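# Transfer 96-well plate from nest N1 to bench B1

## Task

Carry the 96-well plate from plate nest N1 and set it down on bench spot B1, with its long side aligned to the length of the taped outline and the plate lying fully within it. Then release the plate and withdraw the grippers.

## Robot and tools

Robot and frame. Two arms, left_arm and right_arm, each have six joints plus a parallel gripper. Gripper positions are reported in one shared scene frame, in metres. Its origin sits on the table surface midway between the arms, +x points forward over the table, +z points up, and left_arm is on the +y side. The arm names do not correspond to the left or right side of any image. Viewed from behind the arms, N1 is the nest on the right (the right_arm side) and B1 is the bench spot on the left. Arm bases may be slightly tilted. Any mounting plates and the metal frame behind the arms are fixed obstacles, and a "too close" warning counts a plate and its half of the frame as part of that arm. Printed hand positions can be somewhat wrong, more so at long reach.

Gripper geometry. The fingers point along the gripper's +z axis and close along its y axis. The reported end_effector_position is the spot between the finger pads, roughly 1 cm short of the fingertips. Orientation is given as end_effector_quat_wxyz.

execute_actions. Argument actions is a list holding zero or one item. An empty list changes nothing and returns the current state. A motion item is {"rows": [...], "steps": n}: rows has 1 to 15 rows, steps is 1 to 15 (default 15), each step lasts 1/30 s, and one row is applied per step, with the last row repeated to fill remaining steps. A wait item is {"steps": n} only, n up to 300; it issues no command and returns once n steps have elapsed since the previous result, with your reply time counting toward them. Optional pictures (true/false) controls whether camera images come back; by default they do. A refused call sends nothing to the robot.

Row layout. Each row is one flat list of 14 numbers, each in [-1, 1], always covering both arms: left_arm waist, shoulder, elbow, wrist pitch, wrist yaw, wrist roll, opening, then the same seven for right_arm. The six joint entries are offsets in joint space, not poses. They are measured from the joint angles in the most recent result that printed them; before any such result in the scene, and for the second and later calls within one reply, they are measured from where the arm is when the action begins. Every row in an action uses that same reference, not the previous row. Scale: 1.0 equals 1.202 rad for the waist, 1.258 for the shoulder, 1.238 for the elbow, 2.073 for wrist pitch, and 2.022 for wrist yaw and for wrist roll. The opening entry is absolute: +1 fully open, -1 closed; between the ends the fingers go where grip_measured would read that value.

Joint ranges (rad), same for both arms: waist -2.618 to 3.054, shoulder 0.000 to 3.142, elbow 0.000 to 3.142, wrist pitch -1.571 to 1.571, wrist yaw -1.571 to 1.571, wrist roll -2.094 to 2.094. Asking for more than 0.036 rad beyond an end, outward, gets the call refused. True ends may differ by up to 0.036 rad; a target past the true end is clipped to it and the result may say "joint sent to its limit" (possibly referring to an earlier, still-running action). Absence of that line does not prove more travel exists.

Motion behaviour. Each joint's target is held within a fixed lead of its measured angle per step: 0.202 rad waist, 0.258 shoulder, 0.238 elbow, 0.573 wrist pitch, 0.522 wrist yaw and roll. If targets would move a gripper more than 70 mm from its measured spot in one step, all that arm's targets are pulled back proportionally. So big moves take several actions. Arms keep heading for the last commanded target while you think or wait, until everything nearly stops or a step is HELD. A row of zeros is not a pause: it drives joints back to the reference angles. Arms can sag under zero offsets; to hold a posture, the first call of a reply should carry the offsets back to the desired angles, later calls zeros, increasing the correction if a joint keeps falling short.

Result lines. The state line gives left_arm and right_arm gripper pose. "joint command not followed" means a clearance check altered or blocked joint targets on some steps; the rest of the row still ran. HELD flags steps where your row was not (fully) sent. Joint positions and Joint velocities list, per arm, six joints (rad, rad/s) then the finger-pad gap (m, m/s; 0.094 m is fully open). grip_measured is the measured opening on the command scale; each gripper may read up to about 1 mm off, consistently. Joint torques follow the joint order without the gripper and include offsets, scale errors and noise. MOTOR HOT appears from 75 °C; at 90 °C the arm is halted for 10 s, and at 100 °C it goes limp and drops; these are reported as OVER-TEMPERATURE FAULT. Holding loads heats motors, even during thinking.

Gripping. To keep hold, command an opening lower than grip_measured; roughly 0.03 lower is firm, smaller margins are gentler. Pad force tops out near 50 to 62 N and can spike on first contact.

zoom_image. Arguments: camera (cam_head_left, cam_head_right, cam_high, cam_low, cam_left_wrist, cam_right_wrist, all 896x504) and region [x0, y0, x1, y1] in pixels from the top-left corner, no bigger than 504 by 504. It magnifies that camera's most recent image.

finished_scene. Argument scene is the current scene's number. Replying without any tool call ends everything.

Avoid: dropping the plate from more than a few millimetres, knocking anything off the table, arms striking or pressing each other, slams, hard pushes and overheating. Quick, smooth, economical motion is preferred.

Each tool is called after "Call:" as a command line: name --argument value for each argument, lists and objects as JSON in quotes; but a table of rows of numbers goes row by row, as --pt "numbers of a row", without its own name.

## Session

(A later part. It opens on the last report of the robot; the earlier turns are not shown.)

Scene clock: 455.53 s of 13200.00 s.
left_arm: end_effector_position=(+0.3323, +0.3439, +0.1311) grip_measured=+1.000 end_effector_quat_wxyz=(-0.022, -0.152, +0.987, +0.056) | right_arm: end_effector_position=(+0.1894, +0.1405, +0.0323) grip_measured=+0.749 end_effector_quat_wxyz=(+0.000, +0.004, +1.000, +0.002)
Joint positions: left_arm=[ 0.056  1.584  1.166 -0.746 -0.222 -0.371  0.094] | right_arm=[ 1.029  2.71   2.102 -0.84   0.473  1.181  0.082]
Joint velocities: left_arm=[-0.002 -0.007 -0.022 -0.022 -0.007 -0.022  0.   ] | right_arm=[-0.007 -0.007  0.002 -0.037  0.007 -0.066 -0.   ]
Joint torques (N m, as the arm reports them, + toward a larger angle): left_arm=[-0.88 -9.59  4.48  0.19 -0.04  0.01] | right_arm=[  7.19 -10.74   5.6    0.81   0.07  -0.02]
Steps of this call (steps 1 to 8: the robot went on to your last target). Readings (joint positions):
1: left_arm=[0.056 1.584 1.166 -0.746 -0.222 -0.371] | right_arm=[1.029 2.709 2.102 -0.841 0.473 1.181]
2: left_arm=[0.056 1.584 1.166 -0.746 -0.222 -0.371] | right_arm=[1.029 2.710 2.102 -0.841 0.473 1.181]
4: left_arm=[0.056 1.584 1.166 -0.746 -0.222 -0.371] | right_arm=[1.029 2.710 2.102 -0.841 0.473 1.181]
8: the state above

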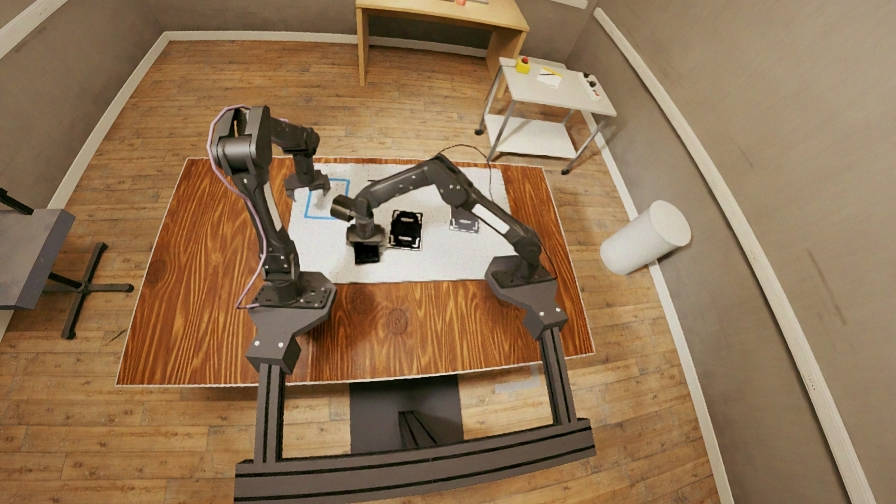

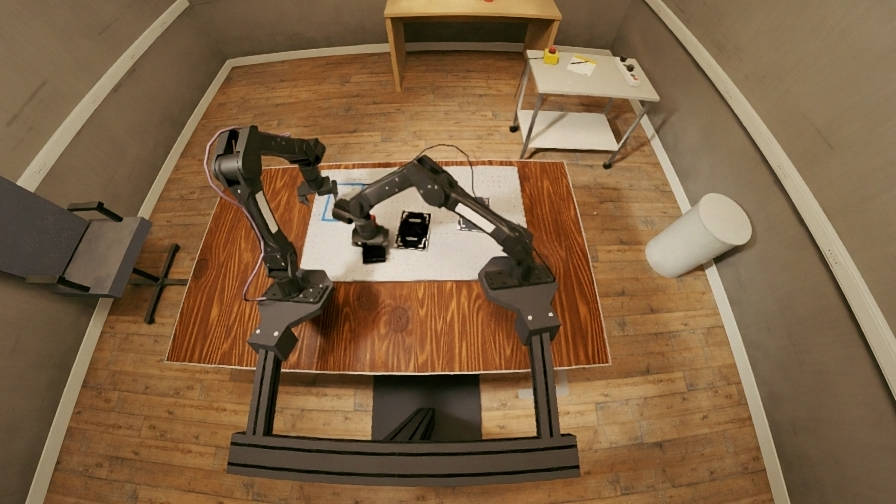

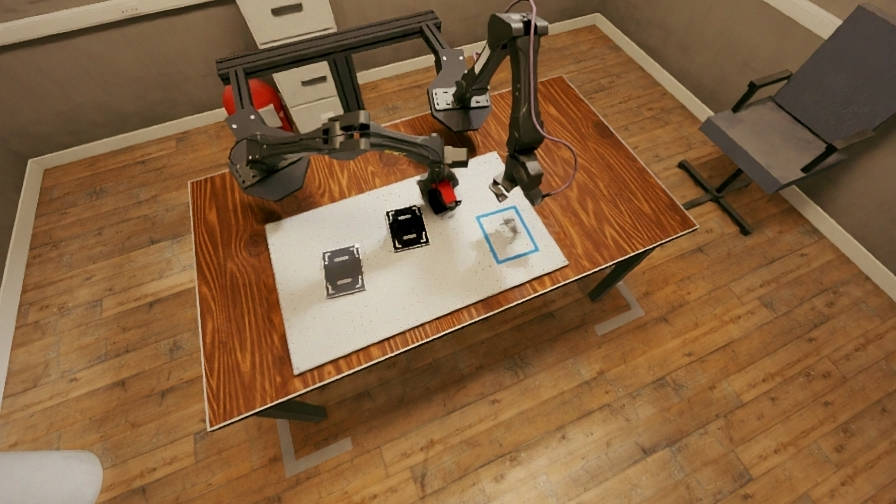

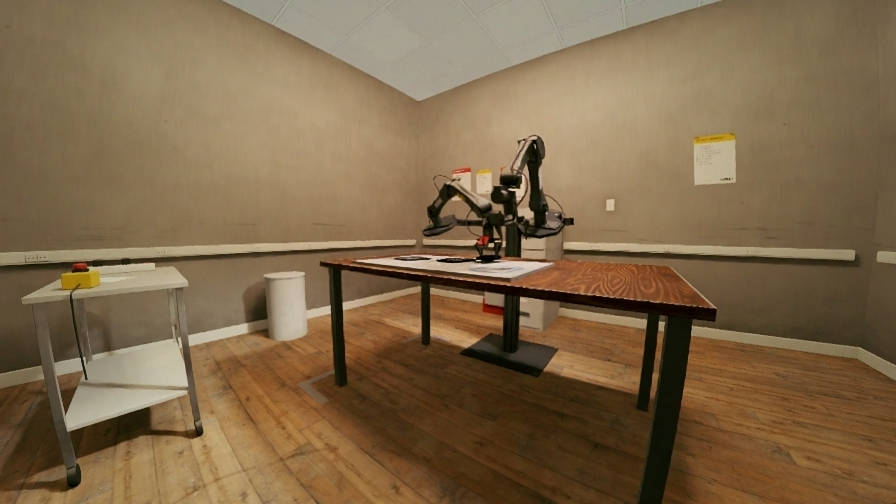

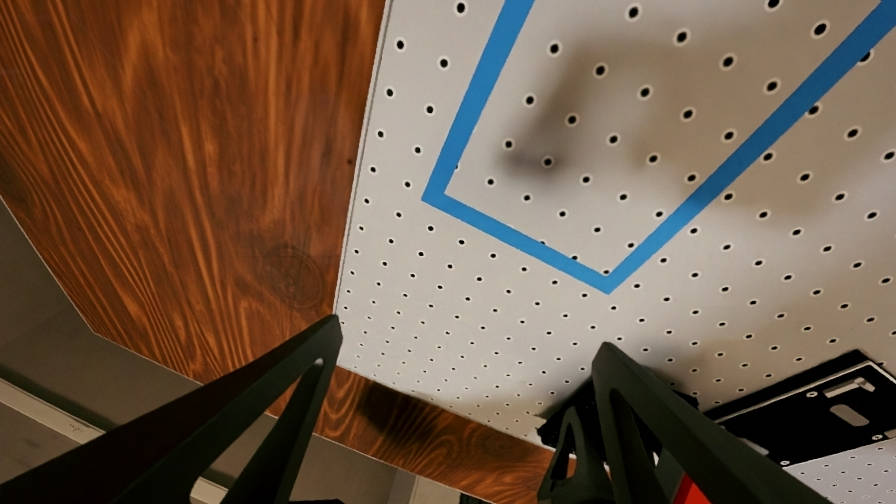

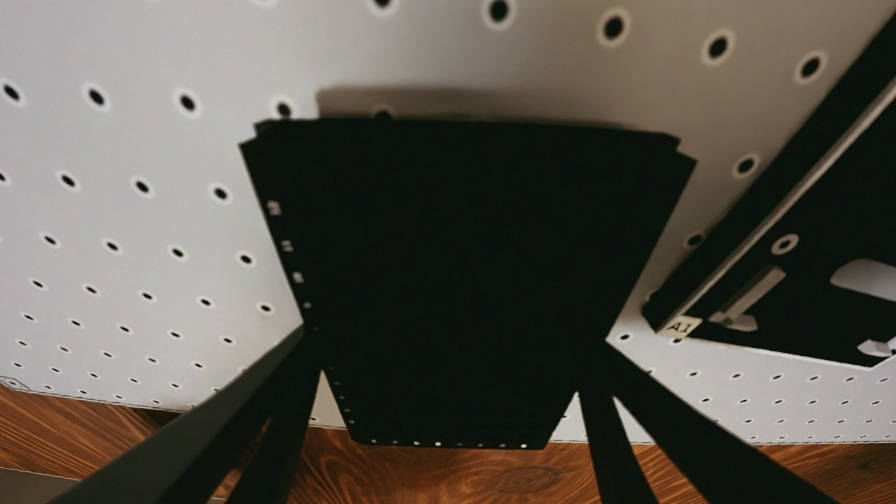

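Call:
execute_actions --actions '[{"rows": [[0,-0.015,0,0,0,0,1,0.005,0.004,0.012,0.005,0.003,0,0.73],[0,-0.015,0,0,0,0,1,0.005,0.007,0.012,0.007,0.003,0,0.73],[0,-0.015,0,0,0,0,1,0.005,0.009,0.012,0.009,0.003,0,0.73],[0,-0.015,0,0,0,0,1,0.005,0.011,0.012,0.011,0.003,0,0.73],[0,-0.015,0,0,0,0,1,0.005,0.013,0.012,0.012,0.003,0,0.73],[0,-0.015,0,0,0,0,1,0.005,0.015,0.012,0.012,0.003,0,0.73],[0,-0.015,0,0,0,0,1,0.005,0.017,0.012,0.012,0.003,0,0.73],[0,-0.015,0,0,0,0,1,0.005,0.019,0.012,0.012,0.003,0,0.73]], "steps": 15}]' --pictures false

Call:
execute_actions --actions '[{"steps": 6}]'

Call:
zoom_image --camera "cam_low" --region '[430, 235, 520, 275]'

Scene clock: 468.23 s of 13200.00 s.
left_arm: end_effector_position=(+0.3323, +0.3439, +0.1311) grip_measured=+1.000 end_effector_quat_wxyz=(-0.022, -0.152, +0.987, +0.056) | right_arm: end_effector_position=(+0.1863, +0.1414, +0.0260) grip_measured=+0.749 end_effector_quat_wxyz=(+0.000, +0.005, +1.000, +0.003)
Joint positions: left_arm=[ 0.056  1.584  1.166 -0.746 -0.222 -0.371  0.094] | right_arm=[ 1.029  2.725  2.102 -0.824  0.473  1.181  0.082]
Joint velocities: left_arm=[-0.022 -0.002 -0.007 -0.066 -0.037 -0.066  0.   ] | right_arm=[-0.017  0.027 -0.007  0.022 -0.066  0.037 -0.   ]
Joint torques (N m, as the arm reports them, + toward a larger angle): left_arm=[-1.03 -9.45  4.37  0.19 -0.04 -0.02] | right_arm=[  7.21 -10.81   5.28   0.81   0.07  -0.02]
Steps of this call (steps 1 to 15: the robot went on to your last target; steps 16 to 90: nothing new was sent; then 9.20 s passed at rest; steps 91 to 105: all 15 steps of this action). Readings (joint positions):
91: left_arm=[0.056 1.584 1.166 -0.746 -0.222 -0.371] | right_arm=[1.029 2.710 2.102 -0.840 0.473 1.181]
92: left_arm=[0.056 1.584 1.166 -0.746 -0.222 -0.371] | right_arm=[1.029 2.710 2.102 -0.840 0.473 1.181]
94: left_arm=[0.056 1.584 1.166 -0.746 -0.222 -0.371] | right_arm=[1.029 2.710 2.102 -0.837 0.473 1.181]
98: left_arm=[0.056 1.584 1.166 -0.746 -0.222 -0.371] | right_arm=[1.029 2.711 2.102 -0.829 0.473 1.181]
105: the state above

Scene clock: 468.43 s of 13200.00 s.
left_arm: end_effector_position=(+0.3323, +0.3439, +0.1311) grip_measured=+1.000 end_effector_quat_wxyz=(-0.022, -0.152, +0.987, +0.056) | right_arm: end_effector_position=(+0.1859, +0.1413, +0.0254) grip_measured=+0.749 end_effector_quat_wxyz=(+0.000, +0.005, +1.000, +0.002)
Joint positions: left_arm=[ 0.056  1.584  1.166 -0.746 -0.222 -0.371  0.094] | right_arm=[ 1.029  2.727  2.102 -0.824  0.473  1.181  0.082]
Joint velocities: left_arm=[-0.012  0.007  0.017 -0.007 -0.051  0.095  0.   ] | right_arm=[-0.002 -0.012 -0.002 -0.051 -0.037 -0.022 -0.001]
Joint torques (N m, as the arm reports them, + toward a larger angle): left_arm=[-0.84 -9.46  4.53  0.22 -0.07  0.04] | right_arm=[  7.21 -10.87   5.32   0.8    0.08  -0.02]
Steps of this call (steps 1 to 6: the robot went on to your last target). Readings (joint positions):
1: left_arm=[0.056 1.584 1.166 -0.746 -0.222 -0.371] | right_arm=[1.029 2.726 2.102 -0.824 0.473 1.181]
2: left_arm=[0.056 1.584 1.166 -0.746 -0.222 -0.371] | right_arm=[1.029 2.726 2.102 -0.824 0.473 1.181]
4: left_arm=[0.056 1.584 1.166 -0.746 -0.222 -0.371] | right_arm=[1.029 2.727 2.102 -0.824 0.473 1.181]
6: the state above

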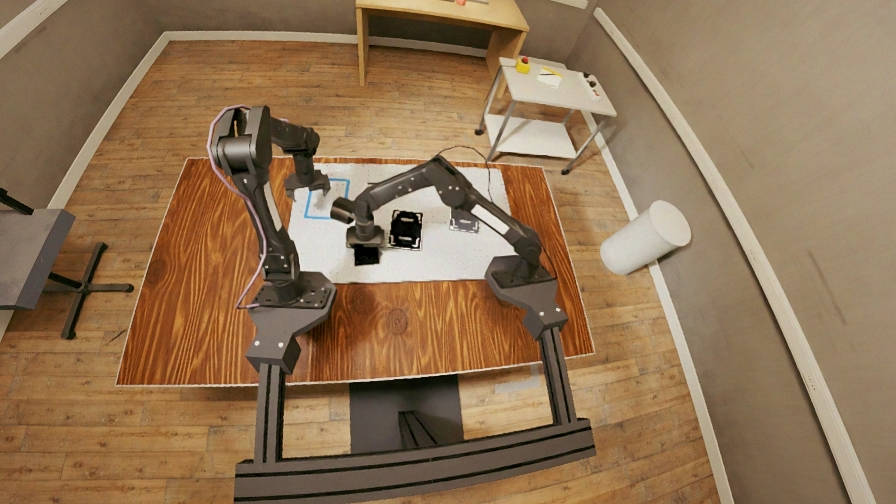

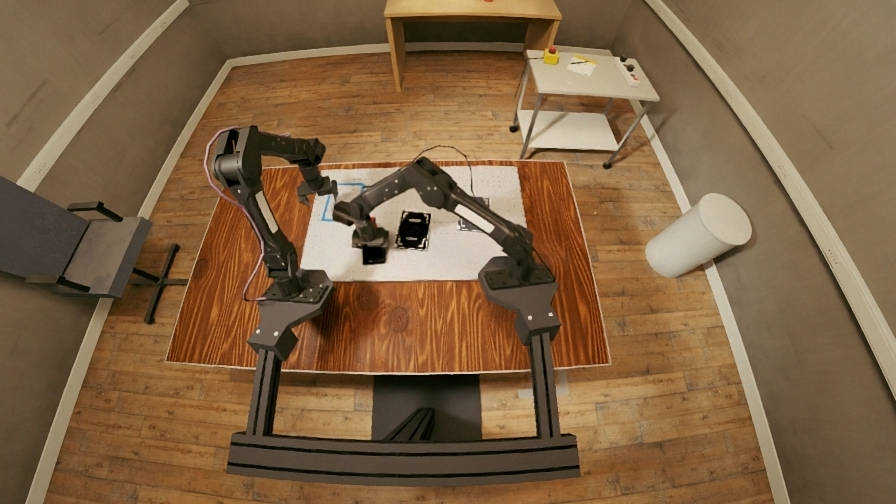

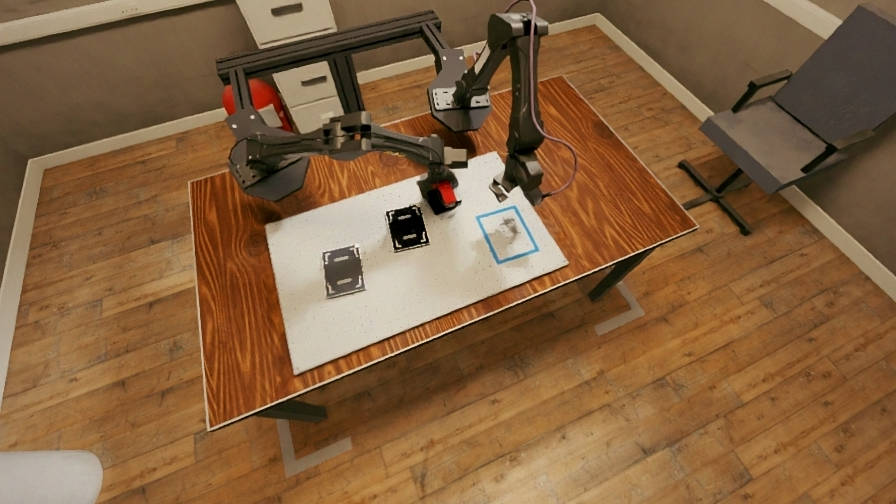

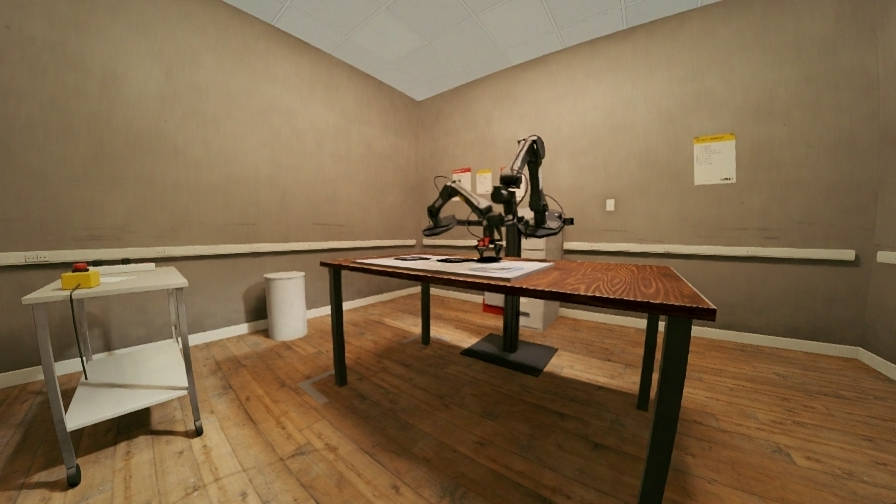

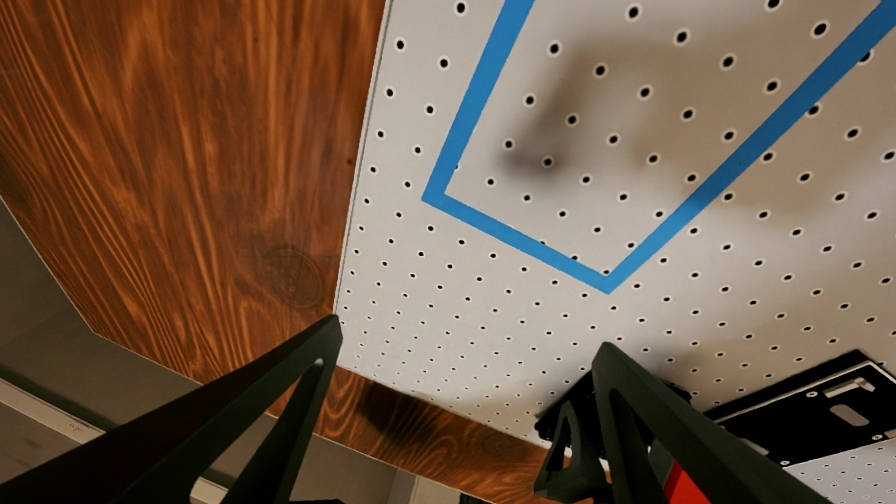

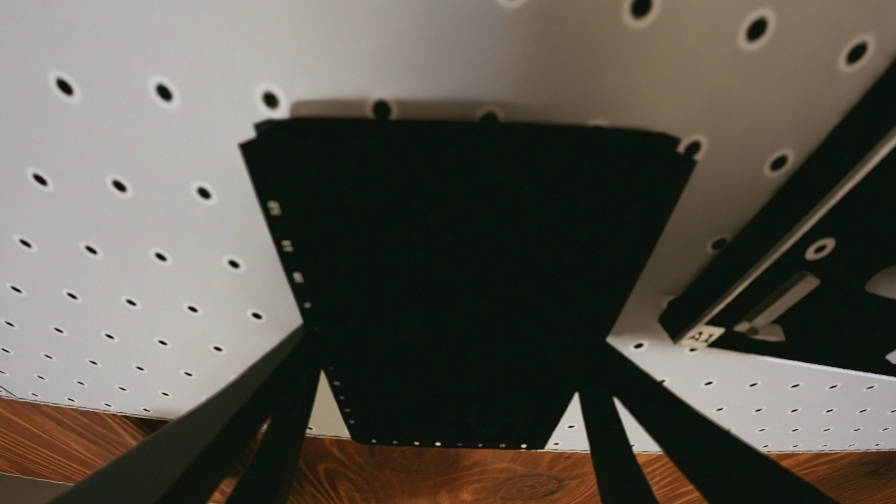

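Region (430, 235, 520, 275) of cam_low's 896x504 image, scaled by 5.600, with more detail than that image has.

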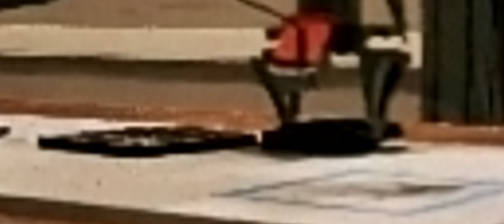

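Call:
execute_actions --actions '[{"rows": [[0,-0.015,0,0,0,0,1,0.005,0.004,0.012,0.005,0.003,0,0.73],[0,-0.015,0,0,0,0,1,0.005,0.007,0.012,0.007,0.003,0,0.73],[0,-0.015,0,0,0,0,1,0.005,0.009,0.012,0.009,0.003,0,0.73],[0,-0.015,0,0,0,0,1,0.005,0.011,0.012,0.01,0.003,0,0.73],[0,-0.015,0,0,0,0,1,0.005,0.013,0.012,0.01,0.003,0,0.73],[0,-0.015,0,0,0,0,1,0.005,0.015,0.012,0.01,0.003,0,0.73],[0,-0.015,0,0,0,0,1,0.005,0.017,0.012,0.01,0.003,0,0.73]], "steps": 15}]' --pictures false

Call:
execute_actions --actions '[{"steps": 6}]'

Scene clock: 479.07 s of 13200.00 s.
left_arm: end_effector_position=(+0.3323, +0.3439, +0.1311) grip_measured=+1.000 end_effector_quat_wxyz=(-0.022, -0.152, +0.987, +0.056) | right_arm: end_effector_position=(+0.1835, +0.1419, +0.0206) grip_measured=+0.749 end_effector_quat_wxyz=(+0.000, +0.005, +1.000, +0.003)
Joint positions: left_arm=[ 0.056  1.584  1.166 -0.746 -0.222 -0.371  0.094] | right_arm=[ 1.029  2.738  2.102 -0.811  0.473  1.181  0.082]
Joint velocities: left_arm=[ 0.012 -0.007  0.012 -0.007 -0.007  0.007  0.   ] | right_arm=[-0.007  0.027  0.017 -0.022 -0.022  0.037  0.001]
Joint torques (N m, as the arm reports them, + toward a larger angle): left_arm=[-1.04 -9.25  4.28  0.19 -0.14 -0.02] | right_arm=[  7.23 -10.67   5.25   0.8    0.07  -0.02]
Steps of this call (steps 1 to 15: the robot went on to your last target; steps 16 to 90: nothing new was sent; then 7.13 s passed at rest; steps 91 to 105: all 15 steps of this action). Readings (joint positions):
91: left_arm=[0.056 1.584 1.166 -0.746 -0.222 -0.371] | right_arm=[1.029 2.727 2.102 -0.824 0.473 1.181]
92: left_arm=[0.056 1.584 1.166 -0.746 -0.222 -0.371] | right_arm=[1.029 2.727 2.102 -0.823 0.473 1.181]
94: left_arm=[0.056 1.584 1.166 -0.746 -0.222 -0.371] | right_arm=[1.029 2.727 2.102 -0.820 0.473 1.181]
98: left_arm=[0.056 1.584 1.166 -0.746 -0.222 -0.371] | right_arm=[1.029 2.727 2.102 -0.814 0.473 1.181]
105: the state above

Scene clock: 479.27 s of 13200.00 s.
left_arm: end_effector_position=(+0.3323, +0.3439, +0.1311) grip_measured=+1.000 end_effector_quat_wxyz=(-0.022, -0.152, +0.987, +0.056) | right_arm: end_effector_position=(+0.1832, +0.1418, +0.0201) grip_measured=+0.749 end_effector_quat_wxyz=(+0.000, +0.005, +1.000, +0.002)
Joint positions: left_arm=[ 0.056  1.584  1.166 -0.746 -0.222 -0.371  0.094] | right_arm=[ 1.029  2.739  2.102 -0.811  0.473  1.181  0.082]
Joint velocities: left_arm=[ 0.002 -0.022  0.002 -0.007  0.066  0.051  0.   ] | right_arm=[-0.002 -0.007  0.012 -0.007 -0.066  0.007 -0.   ]
Joint torques (N m, as the arm reports them, + toward a larger angle): left_arm=[-1.04 -9.56  4.55  0.2  -0.09 -0.03] | right_arm=[  7.28 -10.69   5.24   0.81   0.07  -0.02]
Steps of this call (steps 1 to 6: the robot went on to your last target). Readings (joint positions):
1: left_arm=[0.056 1.584 1.166 -0.746 -0.222 -0.371] | right_arm=[1.029 2.739 2.102 -0.811 0.473 1.181]
2: left_arm=[0.056 1.584 1.166 -0.746 -0.222 -0.371] | right_arm=[1.029 2.739 2.102 -0.811 0.473 1.181]
4: left_arm=[0.056 1.584 1.166 -0.746 -0.222 -0.371] | right_arm=[1.029 2.739 2.102 -0.811 0.473 1.181]
6: the state above

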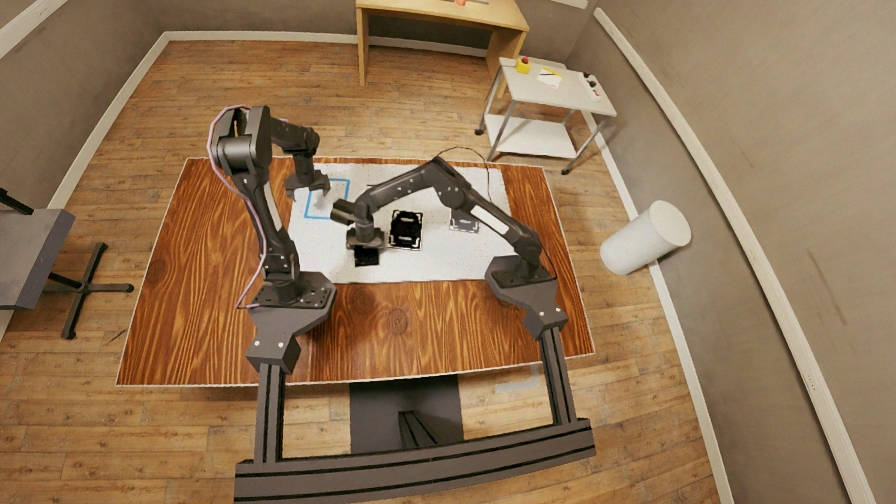

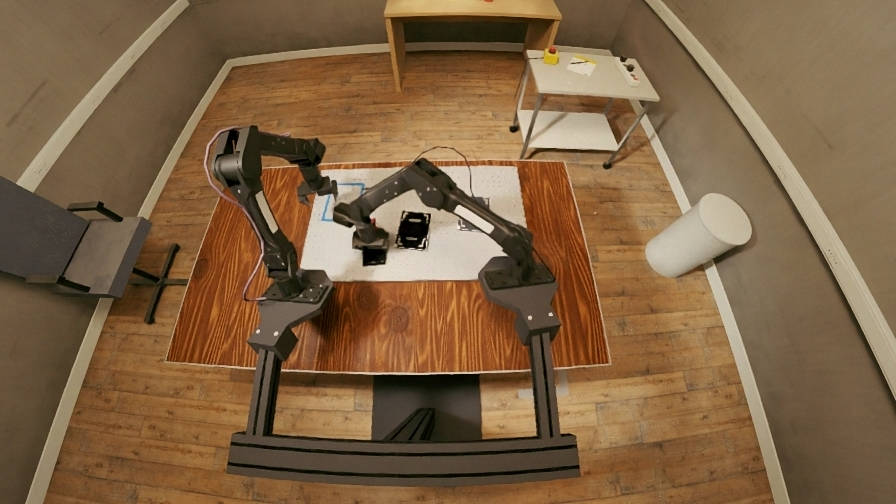

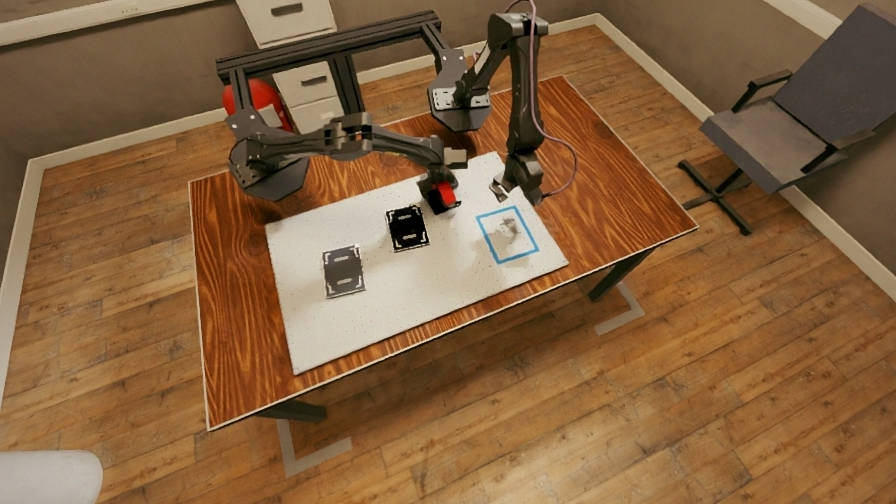

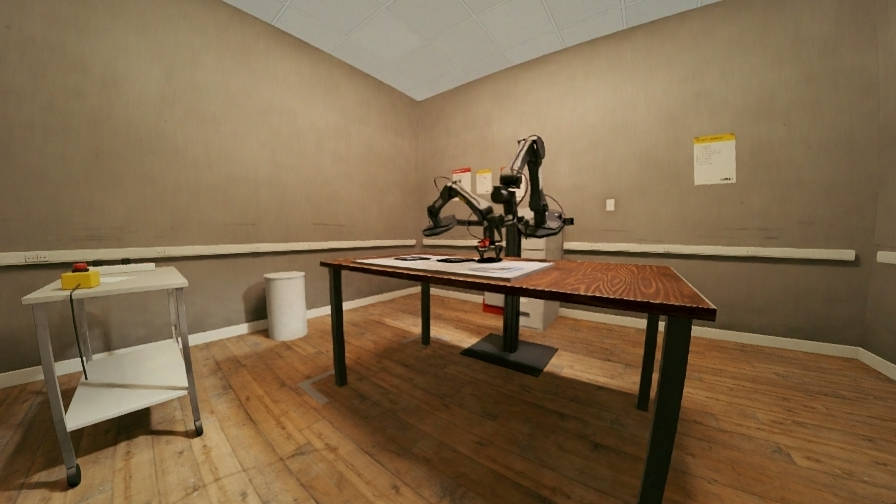

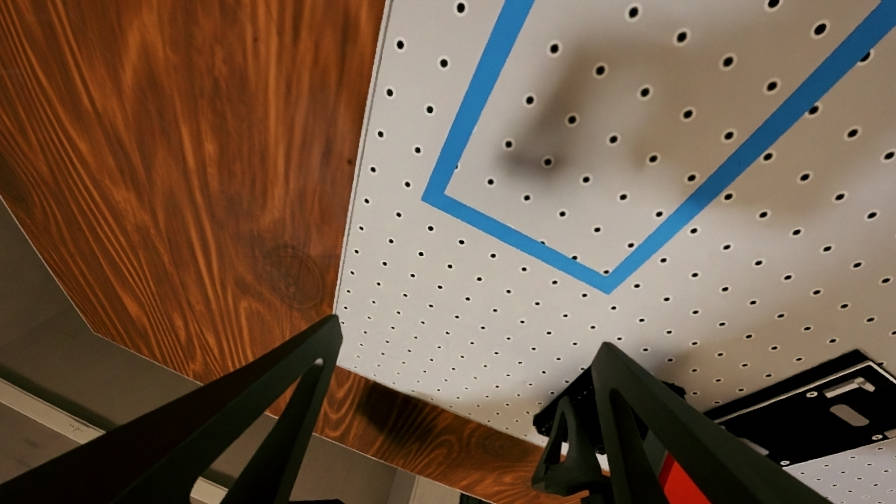

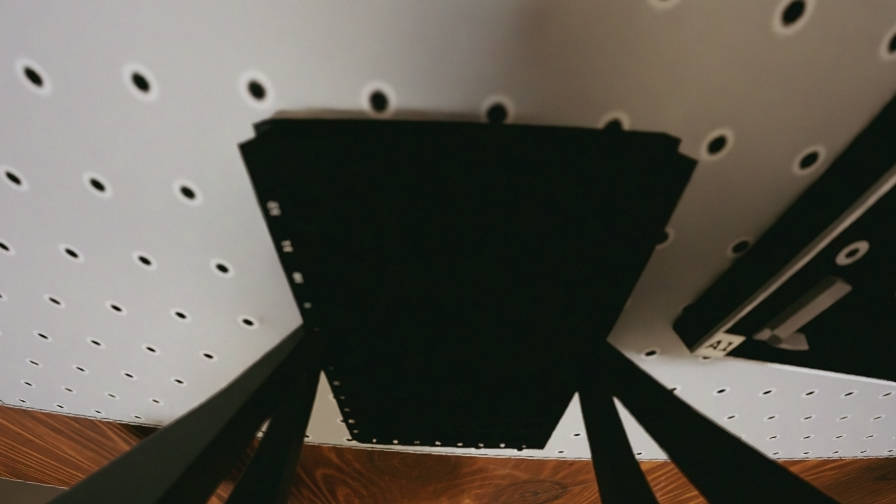

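Call:
execute_actions --actions '[{"rows": [[0,-0.015,0,0,0,0,1,0.005,0,0.012,0,0,0,0.77],[0,-0.015,0,0,0,0,1,0.005,0,0.012,0,0,0,0.8],[0,-0.015,0,0,0,0,1,0.005,0,0.012,0,0,0,0.85],[0,-0.015,0,0,0,0,1,0.005,0,0.012,0,0,0,0.92],[0,-0.015,0,0,0,0,1,0.005,-0.005,0.012,0,0,0,1],[0,-0.015,0,0,0,0,1,0.005,-0.012,0.012,0,0,0,1],[0,-0.015,0,0,0,0,1,0.005,-0.02,0.012,-0.005,0,0,1],[0,-0.015,0,0,0,0,1,0.005,-0.03,0.012,-0.012,0,0,1],[0,-0.015,0,0,0,0,1,0.005,-0.042,0.012,-0.02,0,0,1],[0,-0.015,0,0,0,0,1,0.005,-0.056,0.012,-0.03,0,0,1],[0,-0.015,0,0,0,0,1,0.005,-0.072,0.012,-0.04,0,0,1],[0,-0.015,0,0,0,0,1,0.005,-0.09,0.012,-0.051,0,0,1],[0,-0.015,0,0,0,0,1,0.005,-0.108,0.012,-0.062,0,0,1],[0,-0.015,0,0,0,0,1,0.005,-0.124,0.012,-0.07,0,0,1],[0,-0.015,0,0,0,0,1,0.005,-0.135,0.012,-0.075,0,0,1]], "steps": 15}]' --pictures false

Call:
execute_actions --actions '[{"steps": 8}]'

Scene clock: 513.23 s of 13200.00 s.
left_arm: end_effector_position=(+0.3323, +0.3439, +0.1311) grip_measured=+1.000 end_effector_quat_wxyz=(-0.022, -0.152, +0.987, +0.056) | right_arm: end_effector_position=(+0.2021, +0.1373, +0.0578) grip_measured=+1.000 end_effector_quat_wxyz=(+0.000, +0.005, +1.000, +0.003)
Joint positions: left_arm=[ 0.056  1.584  1.166 -0.746 -0.222 -0.371  0.094] | right_arm=[ 1.029  2.65   2.102 -0.898  0.472  1.181  0.094]
Joint velocities: left_arm=[-0.007 -0.007  0.012  0.007 -0.007 -0.037  0.   ] | right_arm=[-0.007 -0.701 -0.017 -0.432 -0.051 -0.007  0.   ]
Joint torques (N m, as the arm reports them, + toward a larger angle): left_arm=[-0.96 -9.31  4.45  0.24 -0.09  0.  ] | right_arm=[  7.14 -13.78   5.5    0.67   0.02  -0.01]
Steps of this call (steps 1 to 15: the robot went on to your last target; steps 16 to 90: nothing new was sent; then 30.47 s passed at rest; steps 91 to 105: all 15 steps of this action). Readings (joint positions):
91: left_arm=[0.056 1.584 1.166 -0.746 -0.222 -0.371] | right_arm=[1.029 2.739 2.102 -0.811 0.473 1.181]
92: left_arm=[0.056 1.584 1.166 -0.746 -0.222 -0.371] | right_arm=[1.029 2.739 2.102 -0.811 0.473 1.181]
94: left_arm=[0.056 1.584 1.166 -0.746 -0.222 -0.371] | right_arm=[1.029 2.739 2.102 -0.811 0.473 1.181]
98: left_arm=[0.056 1.584 1.166 -0.746 -0.222 -0.371] | right_arm=[1.029 2.738 2.102 -0.811 0.473 1.181]
105: the state above

Scene clock: 513.50 s of 13200.00 s.
left_arm: end_effector_position=(+0.3323, +0.3439, +0.1311) grip_measured=+1.000 end_effector_quat_wxyz=(-0.022, -0.152, +0.987, +0.056) | right_arm: end_effector_position=(+0.2269, +0.1427, +0.0983) grip_measured=+1.000 end_effector_quat_wxyz=(+0.012, +0.020, +0.999, +0.031)
Joint positions: left_arm=[ 0.056  1.584  1.166 -0.746 -0.222 -0.371  0.094] | right_arm=[ 1.029  2.559  2.109 -0.929  0.472  1.181  0.094]
Joint velocities: left_arm=[-0.012  0.012 -0.012 -0.051 -0.007 -0.007  0.   ] | right_arm=[-0.002  0.007 -0.012 -0.183  0.037  0.022  0.   ]
Joint torques (N m, as the arm reports them, + toward a larger angle): left_arm=[-0.91 -9.64  4.47  0.17 -0.08  0.01] | right_arm=[  7.02 -10.42   5.09   0.64   0.01  -0.02]
Steps of this call (steps 1 to 8: the robot went on to your last target). Readings (joint positions):
1: left_arm=[0.056 1.584 1.166 -0.746 -0.222 -0.371] | right_arm=[1.029 2.627 2.102 -0.910 0.472 1.181]
2: left_arm=[0.056 1.584 1.166 -0.746 -0.222 -0.371] | right_arm=[1.029 2.604 2.102 -0.917 0.472 1.181]
4: left_arm=[0.056 1.584 1.166 -0.746 -0.222 -0.371] | right_arm=[1.029 2.571 2.103 -0.923 0.472 1.181]
8: the state above

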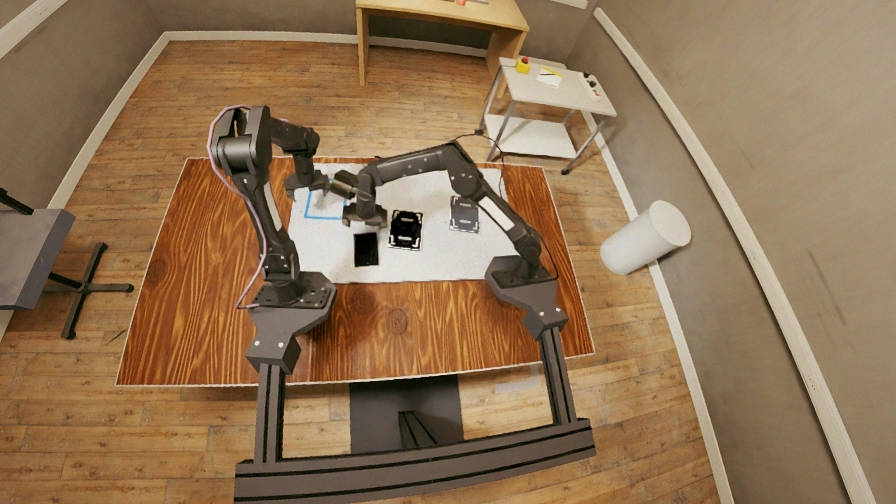

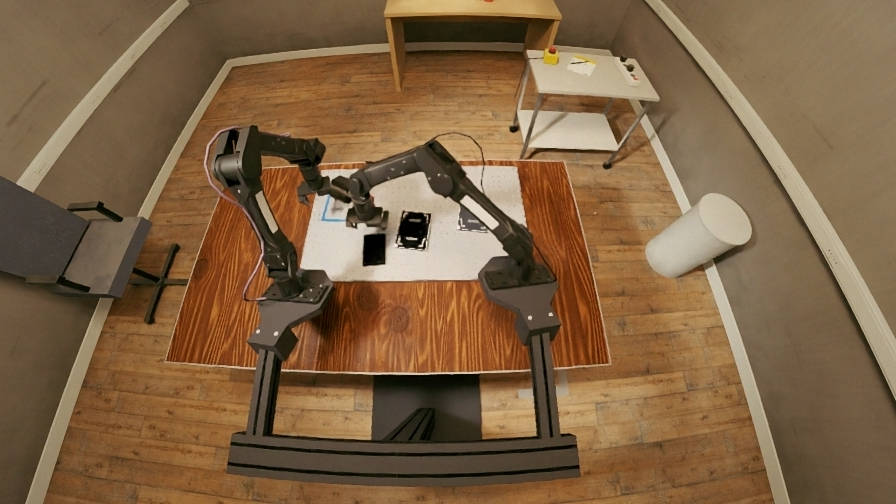

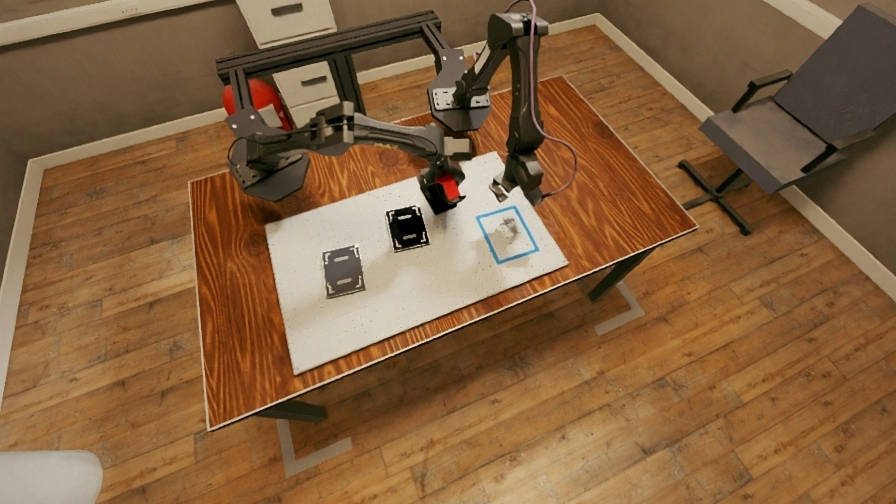

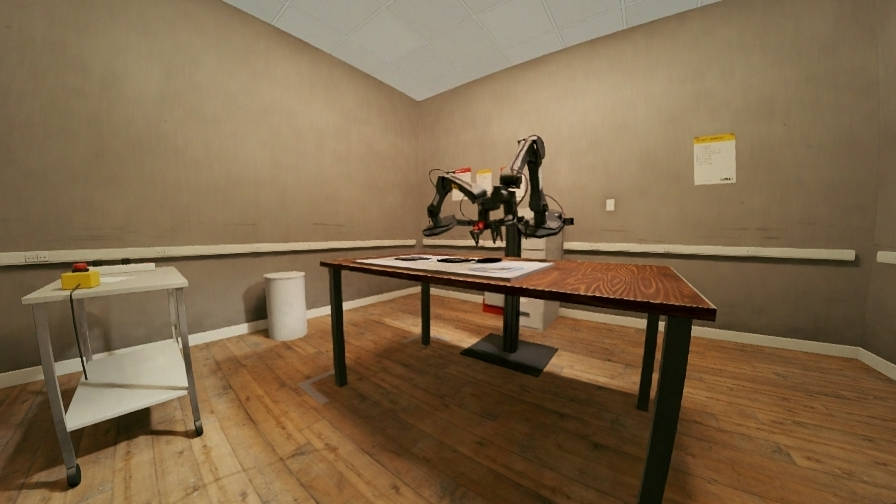

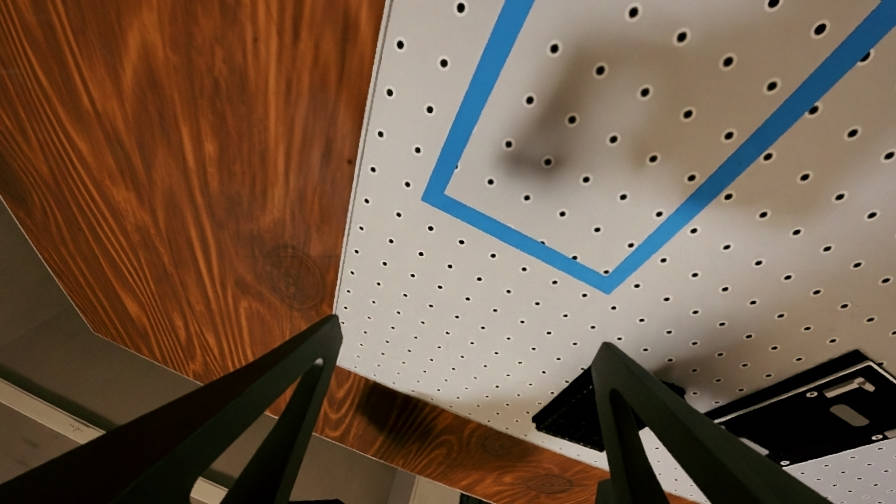

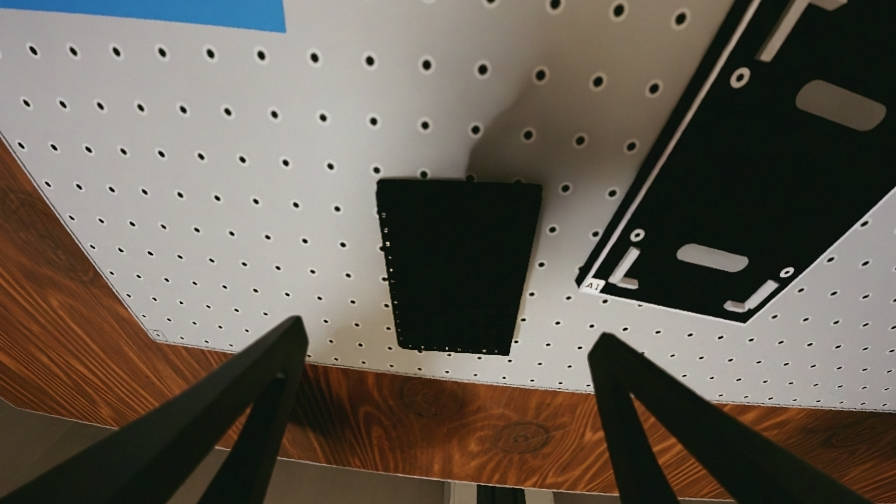

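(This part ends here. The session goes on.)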